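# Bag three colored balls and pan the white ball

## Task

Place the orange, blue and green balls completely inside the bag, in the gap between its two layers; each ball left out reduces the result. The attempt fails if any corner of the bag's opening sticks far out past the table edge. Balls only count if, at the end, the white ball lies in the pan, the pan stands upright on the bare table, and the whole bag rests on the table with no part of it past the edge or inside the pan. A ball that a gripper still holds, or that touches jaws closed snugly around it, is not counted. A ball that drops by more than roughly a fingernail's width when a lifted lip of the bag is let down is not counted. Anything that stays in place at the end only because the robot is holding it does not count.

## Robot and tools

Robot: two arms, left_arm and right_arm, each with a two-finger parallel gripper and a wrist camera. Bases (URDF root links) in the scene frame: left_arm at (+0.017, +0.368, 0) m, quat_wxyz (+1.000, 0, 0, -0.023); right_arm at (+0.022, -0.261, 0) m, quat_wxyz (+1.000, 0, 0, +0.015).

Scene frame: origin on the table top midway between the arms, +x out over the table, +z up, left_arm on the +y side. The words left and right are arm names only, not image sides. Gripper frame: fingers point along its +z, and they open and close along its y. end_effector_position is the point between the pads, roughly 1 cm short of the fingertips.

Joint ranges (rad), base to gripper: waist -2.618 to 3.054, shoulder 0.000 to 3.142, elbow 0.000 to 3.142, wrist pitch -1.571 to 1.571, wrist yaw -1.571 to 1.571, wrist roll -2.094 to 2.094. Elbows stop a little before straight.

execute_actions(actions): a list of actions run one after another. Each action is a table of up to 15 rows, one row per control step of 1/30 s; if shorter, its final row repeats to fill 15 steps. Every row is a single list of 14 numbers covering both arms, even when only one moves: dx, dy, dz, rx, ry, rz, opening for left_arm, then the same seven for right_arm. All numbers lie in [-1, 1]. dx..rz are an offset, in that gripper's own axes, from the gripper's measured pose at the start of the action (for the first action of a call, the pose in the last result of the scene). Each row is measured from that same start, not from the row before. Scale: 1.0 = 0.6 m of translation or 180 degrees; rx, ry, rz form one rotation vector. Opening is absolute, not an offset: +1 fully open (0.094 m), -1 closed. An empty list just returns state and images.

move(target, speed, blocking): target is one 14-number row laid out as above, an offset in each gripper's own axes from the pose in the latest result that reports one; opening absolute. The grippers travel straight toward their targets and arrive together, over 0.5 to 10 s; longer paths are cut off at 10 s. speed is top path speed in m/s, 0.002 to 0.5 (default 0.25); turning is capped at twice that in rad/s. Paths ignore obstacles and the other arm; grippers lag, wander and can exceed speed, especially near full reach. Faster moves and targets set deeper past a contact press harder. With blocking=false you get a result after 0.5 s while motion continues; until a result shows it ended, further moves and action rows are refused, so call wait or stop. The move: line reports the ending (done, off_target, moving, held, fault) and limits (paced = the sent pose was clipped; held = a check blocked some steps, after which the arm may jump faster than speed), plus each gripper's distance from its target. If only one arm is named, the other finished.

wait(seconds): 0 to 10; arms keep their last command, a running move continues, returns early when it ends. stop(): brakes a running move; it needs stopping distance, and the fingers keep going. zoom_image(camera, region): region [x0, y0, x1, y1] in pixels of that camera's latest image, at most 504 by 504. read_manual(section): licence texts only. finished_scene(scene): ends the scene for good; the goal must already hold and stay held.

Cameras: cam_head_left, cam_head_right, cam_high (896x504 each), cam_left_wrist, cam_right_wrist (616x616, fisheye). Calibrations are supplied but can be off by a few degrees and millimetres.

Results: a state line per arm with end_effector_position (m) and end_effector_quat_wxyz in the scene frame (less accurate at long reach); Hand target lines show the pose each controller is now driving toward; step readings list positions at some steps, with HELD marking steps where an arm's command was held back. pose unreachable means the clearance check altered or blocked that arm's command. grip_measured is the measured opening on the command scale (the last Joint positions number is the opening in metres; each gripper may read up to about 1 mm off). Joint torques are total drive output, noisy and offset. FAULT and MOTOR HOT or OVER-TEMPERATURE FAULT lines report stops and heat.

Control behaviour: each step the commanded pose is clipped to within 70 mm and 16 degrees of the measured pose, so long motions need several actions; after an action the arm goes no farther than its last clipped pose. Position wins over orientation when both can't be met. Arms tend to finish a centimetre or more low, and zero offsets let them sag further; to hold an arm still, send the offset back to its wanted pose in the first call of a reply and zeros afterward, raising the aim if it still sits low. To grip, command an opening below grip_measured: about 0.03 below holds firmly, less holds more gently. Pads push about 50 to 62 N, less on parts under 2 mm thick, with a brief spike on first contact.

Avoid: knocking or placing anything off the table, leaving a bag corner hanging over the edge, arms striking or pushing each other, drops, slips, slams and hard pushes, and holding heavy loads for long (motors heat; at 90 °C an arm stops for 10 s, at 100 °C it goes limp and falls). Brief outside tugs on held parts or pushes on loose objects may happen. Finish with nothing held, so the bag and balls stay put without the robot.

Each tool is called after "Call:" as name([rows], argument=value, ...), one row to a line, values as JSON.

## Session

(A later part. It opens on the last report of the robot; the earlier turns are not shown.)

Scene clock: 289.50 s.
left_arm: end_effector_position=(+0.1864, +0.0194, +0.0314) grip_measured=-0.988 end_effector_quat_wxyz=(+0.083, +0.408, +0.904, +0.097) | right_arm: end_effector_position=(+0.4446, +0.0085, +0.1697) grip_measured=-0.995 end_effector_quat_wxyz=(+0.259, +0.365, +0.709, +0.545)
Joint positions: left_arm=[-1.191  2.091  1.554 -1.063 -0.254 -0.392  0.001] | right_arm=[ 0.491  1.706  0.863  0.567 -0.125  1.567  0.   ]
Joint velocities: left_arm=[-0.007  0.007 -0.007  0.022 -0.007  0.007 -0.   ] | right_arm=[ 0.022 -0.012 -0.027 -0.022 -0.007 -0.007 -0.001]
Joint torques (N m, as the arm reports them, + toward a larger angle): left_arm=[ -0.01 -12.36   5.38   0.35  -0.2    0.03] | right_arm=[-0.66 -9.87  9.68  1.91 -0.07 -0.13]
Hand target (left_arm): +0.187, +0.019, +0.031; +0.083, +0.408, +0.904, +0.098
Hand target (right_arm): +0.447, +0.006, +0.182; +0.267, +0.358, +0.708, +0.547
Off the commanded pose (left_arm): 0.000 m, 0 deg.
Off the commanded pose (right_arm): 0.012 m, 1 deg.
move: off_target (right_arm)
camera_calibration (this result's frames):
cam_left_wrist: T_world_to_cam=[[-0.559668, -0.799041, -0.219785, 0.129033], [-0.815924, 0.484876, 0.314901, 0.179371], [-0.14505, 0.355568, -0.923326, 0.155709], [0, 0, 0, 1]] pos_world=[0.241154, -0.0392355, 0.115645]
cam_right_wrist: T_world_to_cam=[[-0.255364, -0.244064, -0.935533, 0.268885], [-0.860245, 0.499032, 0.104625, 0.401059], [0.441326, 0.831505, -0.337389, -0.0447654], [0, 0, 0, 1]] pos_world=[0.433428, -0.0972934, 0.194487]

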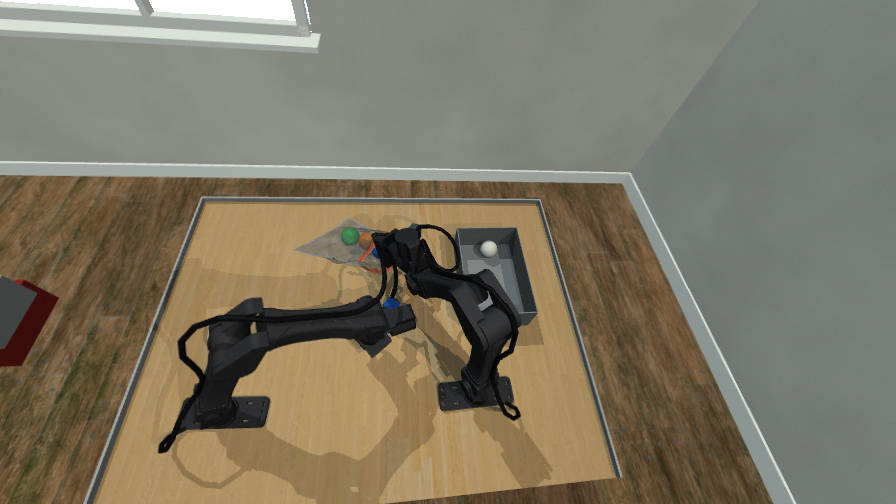

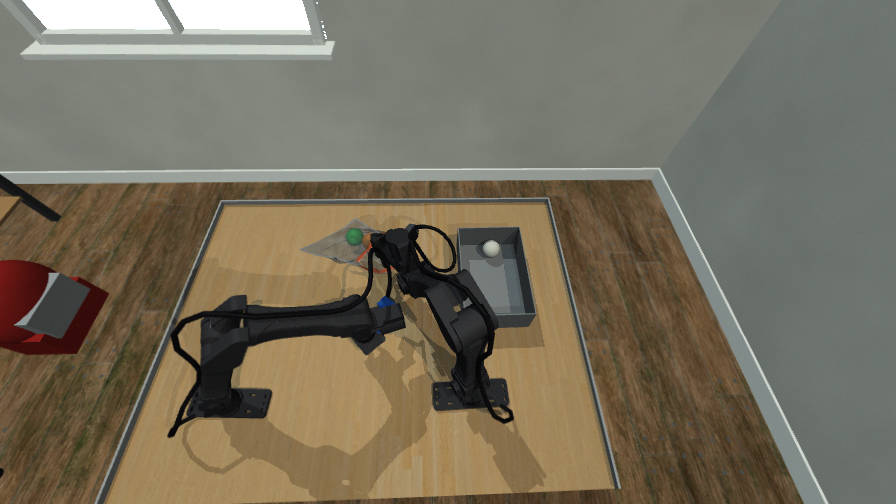

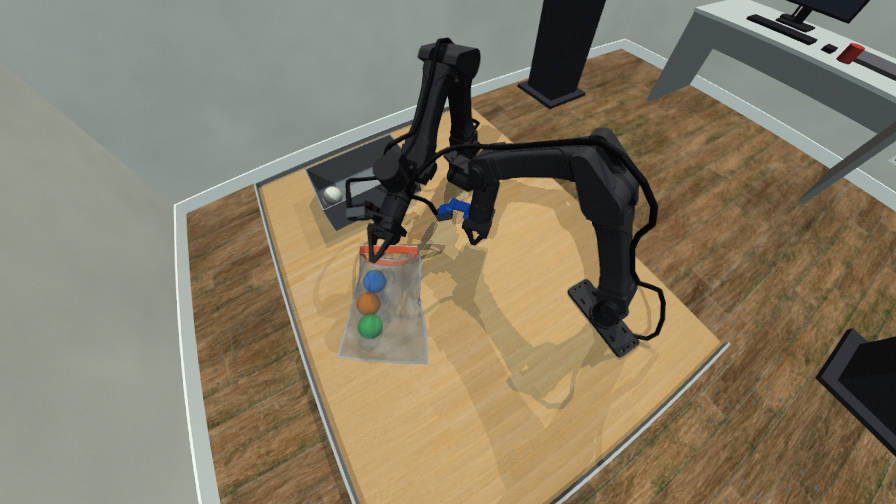

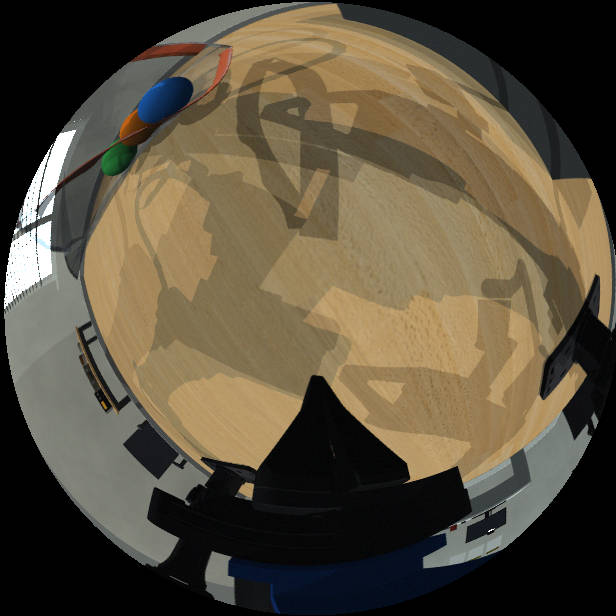

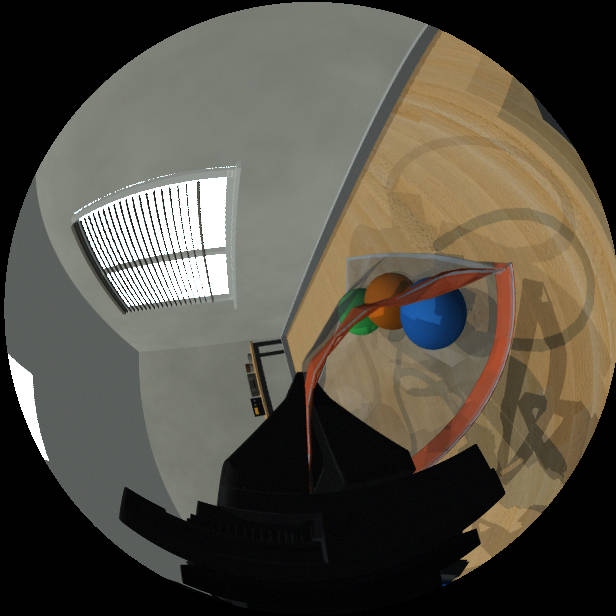

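Call:
move(target=[0,0,0,0,0,0,-1, -0.03,-0.21,-0.01,0,0,0,-1], speed=0.04)

Call:
move(target=[0,0,0,0,0,0,-1, 0,0,0,0,0,0,-0.2])

Call:
move(target=[0,0,-0.1,0,0,0,-1, 0,0.03,-0.2,0,0,0,-0.2], speed=0.1)

Scene clock: 293.70 s.
left_arm: end_effector_position=(+0.1862, +0.0193, +0.0314) grip_measured=-0.988 end_effector_quat_wxyz=(+0.082, +0.408, +0.904, +0.097) | right_arm: end_effector_position=(+0.4264, -0.0230, +0.0623) grip_measured=-0.995 end_effector_quat_wxyz=(+0.262, +0.362, +0.699, +0.558)
Joint positions: left_arm=[-1.191  2.091  1.554 -1.063 -0.253 -0.392  0.001] | right_arm=[ 0.428  2.024  0.599  1.178 -0.19   1.563  0.   ]
Joint velocities: left_arm=[-0.017 -0.017 -0.002 -0.022 -0.051  0.066 -0.   ] | right_arm=[-0.002  0.007  0.012  0.022 -0.022 -0.037 -0.001]
Joint torques (N m, as the arm reports them, + toward a larger angle): left_arm=[  0.03 -12.35   5.29   0.33  -0.22   0.04] | right_arm=[-0.74 -6.64  3.35  2.1  -0.06 -0.14]
Hand target (left_arm): +0.186, +0.019, +0.031; +0.083, +0.408, +0.904, +0.097
Hand target (right_arm): +0.423, -0.029, +0.048; +0.260, +0.365, +0.709, +0.545
Off the commanded pose (left_arm): 0.000 m, 0 deg.
Off the commanded pose (right_arm): 0.014 m, 2 deg.
move: off_target (right_arm)
camera_calibration (this result's frames):
cam_left_wrist: T_world_to_cam=[[-0.559949, -0.799175, -0.218579, 0.128828], [-0.815491, 0.484999, 0.315834, 0.179118], [-0.146396, 0.3551, -0.923294, 0.155898], [0, 0, 0, 1]] pos_world=[0.241028, -0.0392755, 0.115527]
cam_right_wrist: T_world_to_cam=[[-0.235953, -0.220279, -0.946469, 0.149006], [-0.862714, 0.495768, 0.0996891, 0.413598], [0.44727, 0.840054, -0.307016, -0.0509593], [0, 0, 0, 1]] pos_world=[0.414768, -0.129417, 0.0841533]

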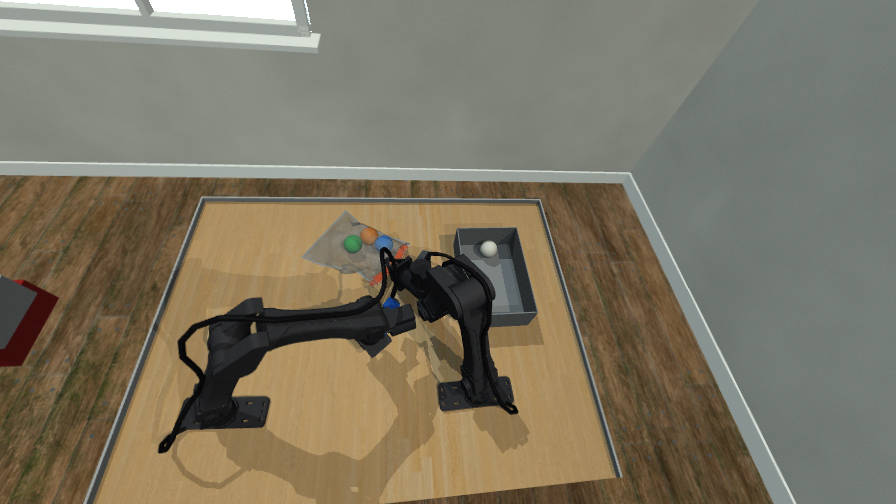

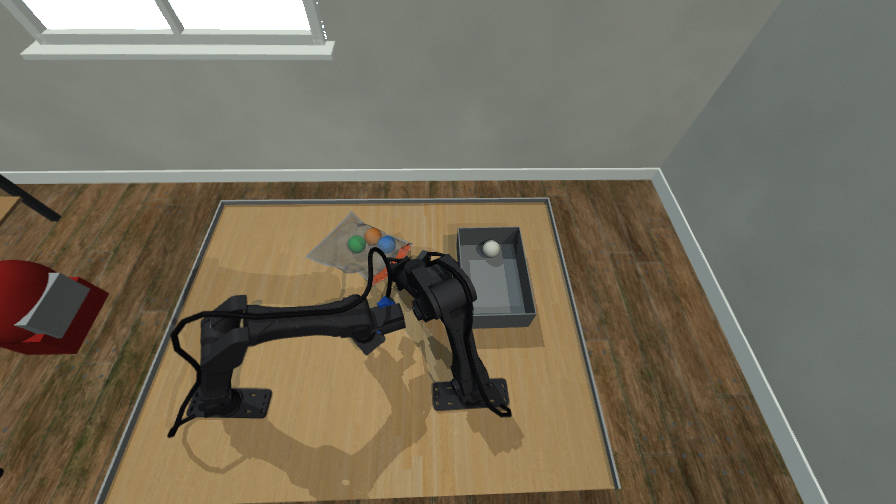

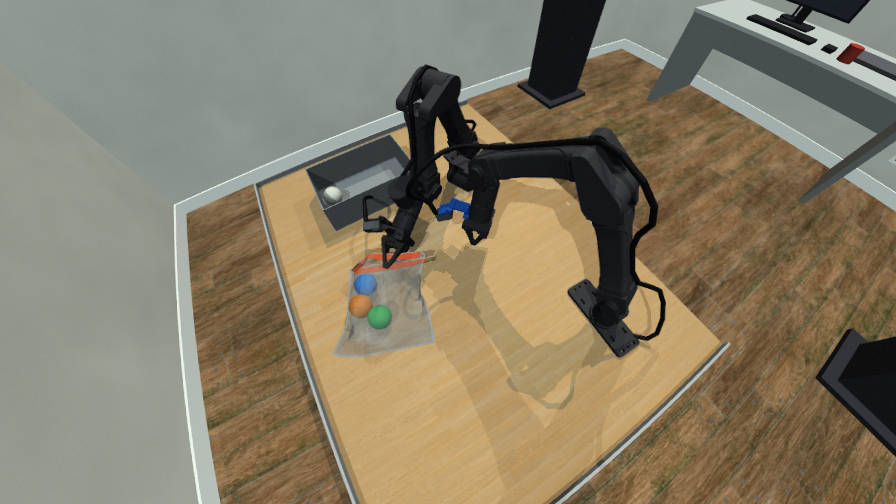

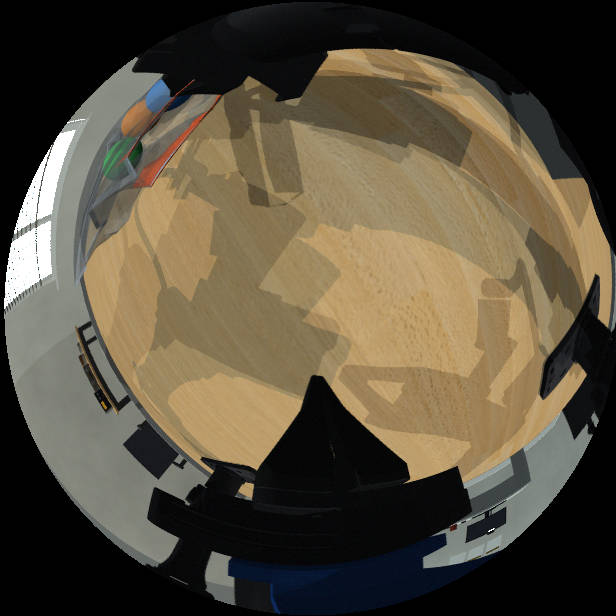

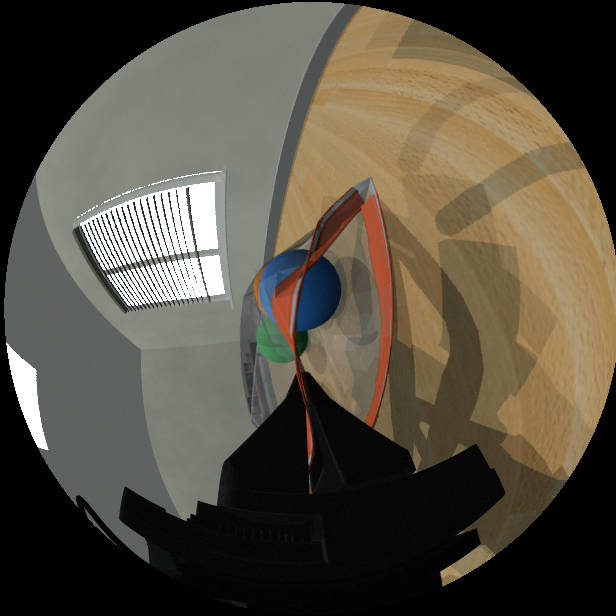

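Scene clock: 294.20 s.
left_arm: end_effector_position=(+0.1859, +0.0192, +0.0313) grip_measured=-0.988 end_effector_quat_wxyz=(+0.081, +0.408, +0.904, +0.096) | right_arm: end_effector_position=(+0.4264, -0.0230, +0.0624) grip_measured=-0.201 end_effector_quat_wxyz=(+0.262, +0.362, +0.699, +0.558)
Joint positions: left_arm=[-1.191  2.091  1.554 -1.063 -0.251 -0.392  0.001] | right_arm=[ 0.428  2.024  0.599  1.178 -0.19   1.563  0.038]
Joint velocities: left_arm=[-0.017  0.002 -0.022 -0.066  0.037  0.022  0.   ] | right_arm=[ 0.007 -0.007 -0.007 -0.066 -0.037 -0.051 -0.   ]
Joint torques (N m, as the arm reports them, + toward a larger angle): left_arm=[ -0.04 -12.3    5.33   0.35  -0.2    0.01] | right_arm=[ 0.04 -8.39  4.79  2.1  -0.04  0.  ]
Hand target (left_arm): +0.186, +0.019, +0.031; +0.082, +0.408, +0.904, +0.097
Hand target (right_arm): +0.426, -0.023, +0.062; +0.262, +0.362, +0.699, +0.558
Off the commanded pose (left_arm): 0.000 m, 0 deg.
Off the commanded pose (right_arm): 0.000 m, 0 deg.
move: done
camera_calibration (this result's frames):
cam_left_wrist: T_world_to_cam=[[-0.560298, -0.799341, -0.21707, 0.128571], [-0.814947, 0.485152, 0.316999, 0.178801], [-0.148079, 0.354515, -0.923251, 0.156134], [0, 0, 0, 1]] pos_world=[0.240871, -0.0393256, 0.11538]
cam_right_wrist: T_world_to_cam=[[-0.235629, -0.220119, -0.946587, 0.148972], [-0.862749, 0.495751, 0.0994775, 0.413629], [0.447375, 0.840106, -0.306721, -0.0510111], [0, 0, 0, 1]] pos_world=[0.414781, -0.129411, 0.0842221]

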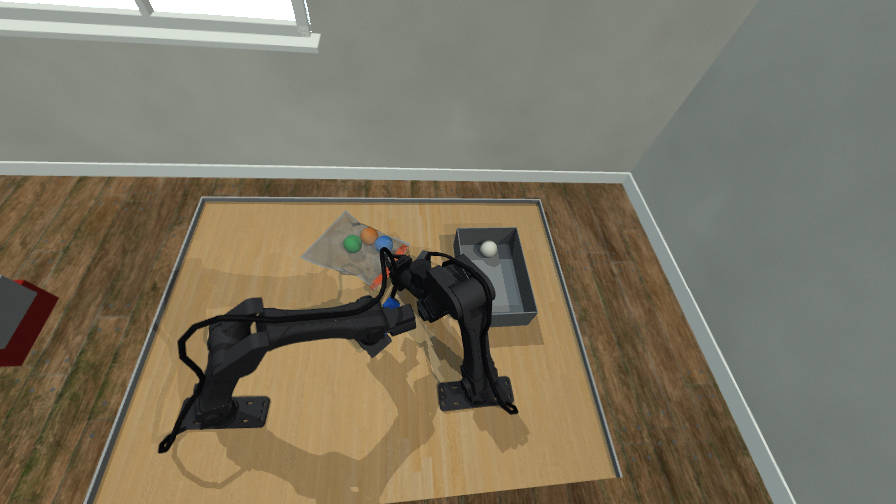

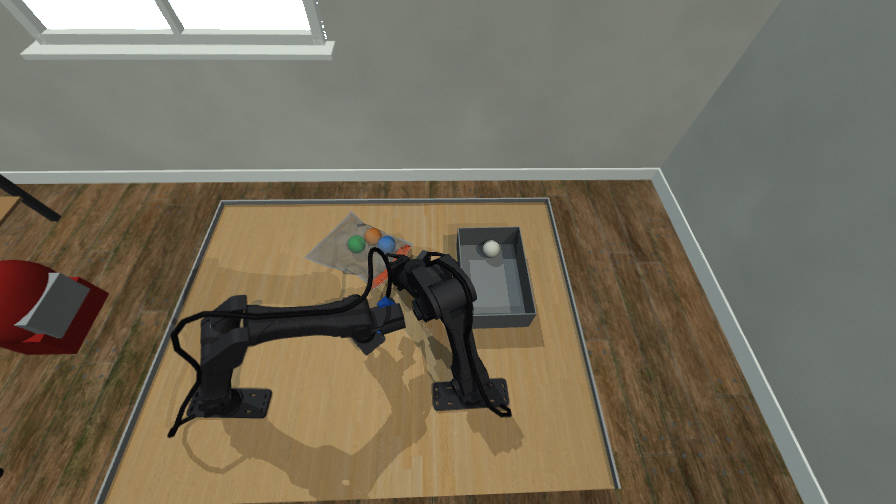

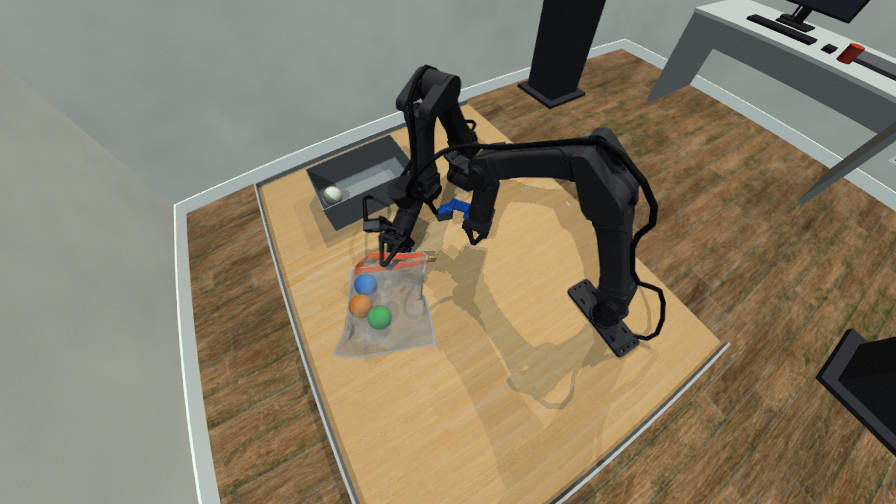

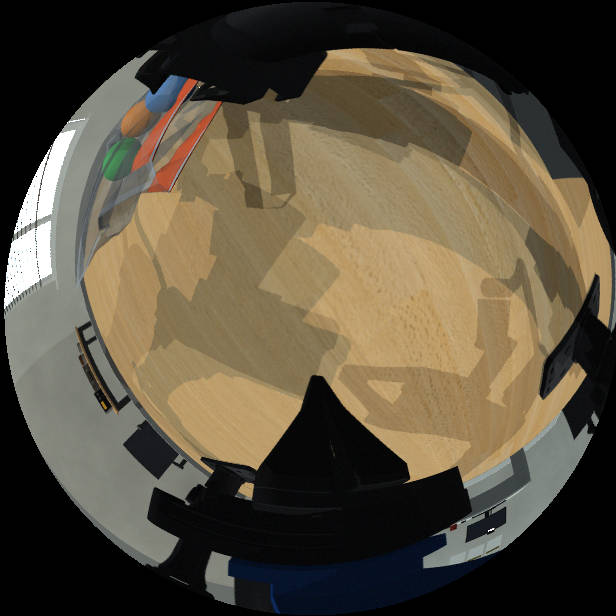

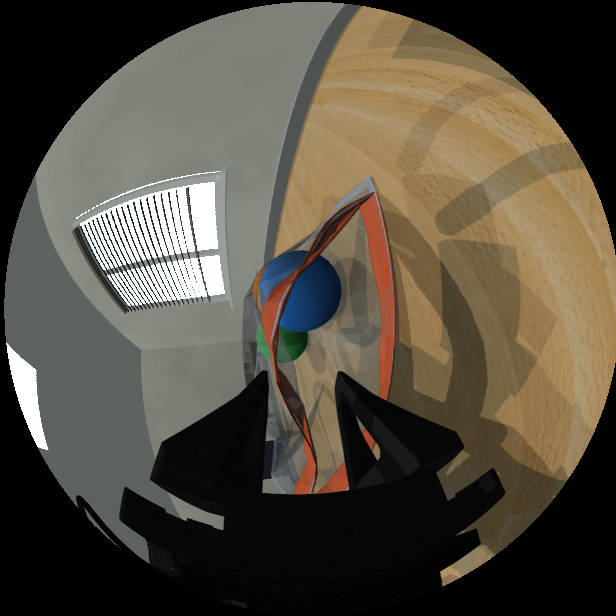

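Scene clock: 296.10 s.
left_arm: end_effector_position=(+0.1727, +0.0172, +0.0757) grip_measured=-0.988 end_effector_quat_wxyz=(+0.070, +0.409, +0.903, +0.107) | right_arm: end_effector_position=(+0.3418, -0.0892, +0.1115) grip_measured=-0.201 end_effector_quat_wxyz=(+0.261, +0.363, +0.694, +0.564)
Joint positions: left_arm=[-1.224  2.079  1.714 -1.276 -0.247 -0.427  0.001] | right_arm=[ 0.312  1.455  0.216  0.998 -0.305  1.547  0.038]
Joint velocities: left_arm=[-0.002 -0.007 -0.022  0.066 -0.066 -0.022 -0.   ] | right_arm=[ 0.012 -0.002  0.007 -0.007  0.007  0.022  0.   ]
Joint torques (N m, as the arm reports them, + toward a larger angle): left_arm=[ -0.8  -13.88   7.2    0.06  -0.17  -0.06] | right_arm=[-0.72 -5.93  4.89  1.85 -0.1  -0.14]
Hand target (left_arm): +0.171, +0.012, +0.089; +0.081, +0.408, +0.904, +0.096
Hand target (right_arm): +0.339, -0.093, +0.110; +0.263, +0.362, +0.699, +0.558
Off the commanded pose (left_arm): 0.014 m, 2 deg.
Off the commanded pose (right_arm): 0.006 m, 1 deg.
move: off_target (left_arm)
camera_calibration (this result's frames):
cam_left_wrist: T_world_to_cam=[[-0.561947, -0.793349, -0.234124, 0.130726], [-0.811608, 0.474175, 0.341249, 0.152781], [-0.159714, 0.38178, -0.910349, 0.19645], [0, 0, 0, 1]] pos_world=[0.228836, -0.0437343, 0.157308]
cam_right_wrist: T_world_to_cam=[[-0.231615, -0.205316, -0.950894, 0.161397], [-0.862987, 0.494526, 0.103426, 0.368125], [0.449007, 0.844565, -0.291725, 0.0557003], [0, 0, 0, 1]] pos_world=[0.330059, -0.195952, 0.131647]

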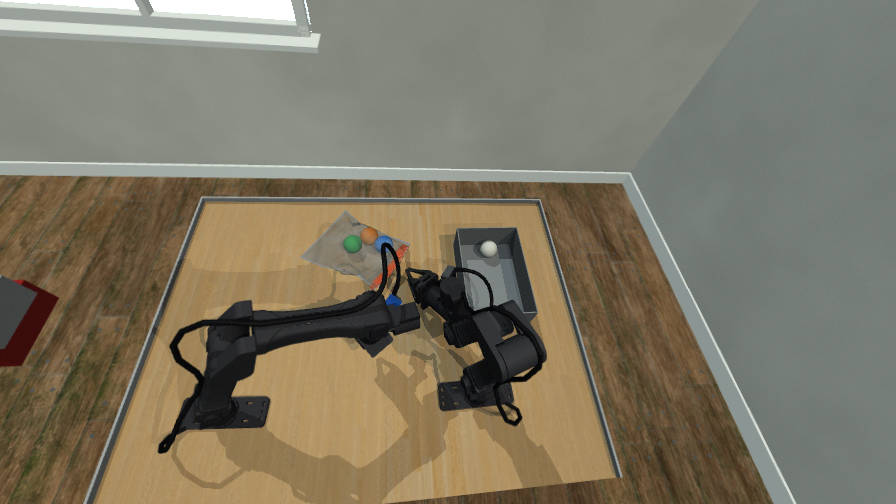

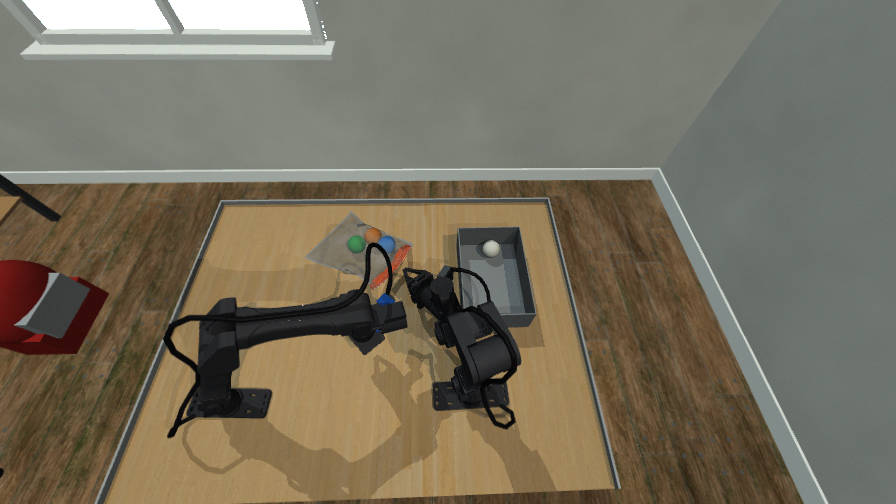

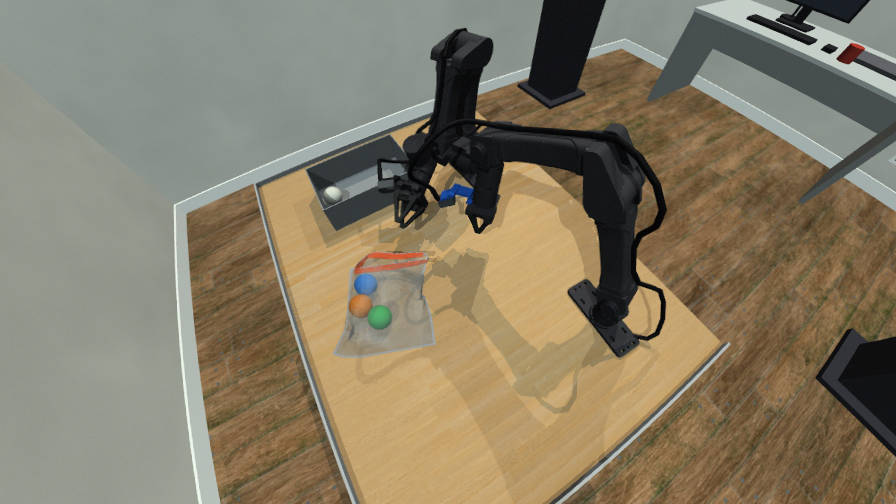

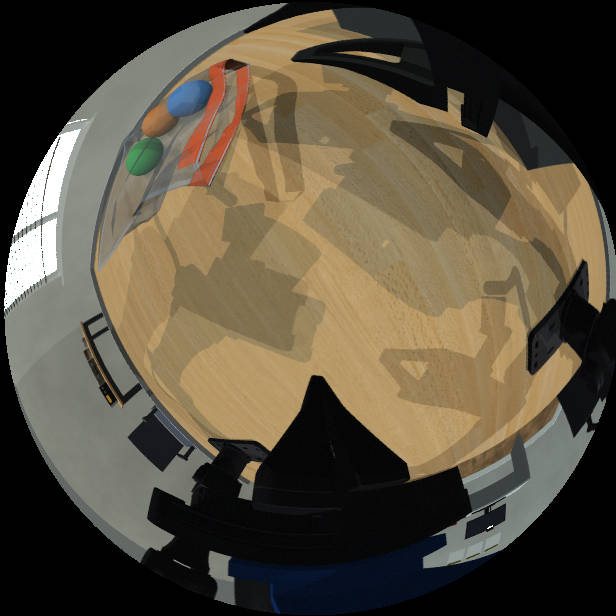

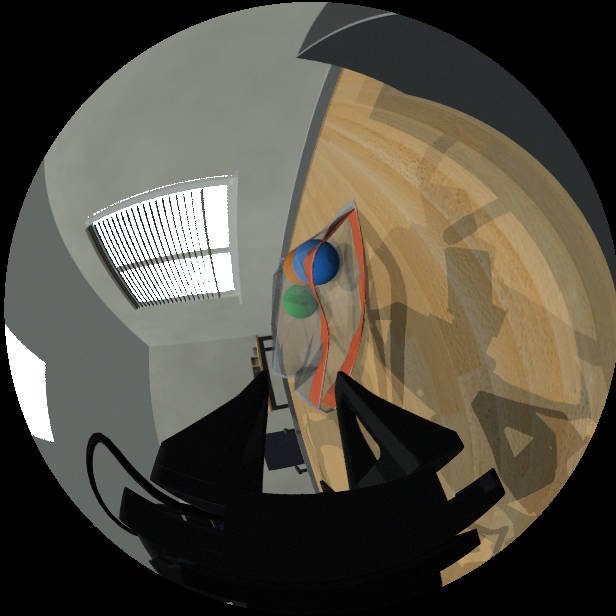

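Blue is now behind both lips; bag on table.

Call:
finished_scene()

The scene is finished: the task was done.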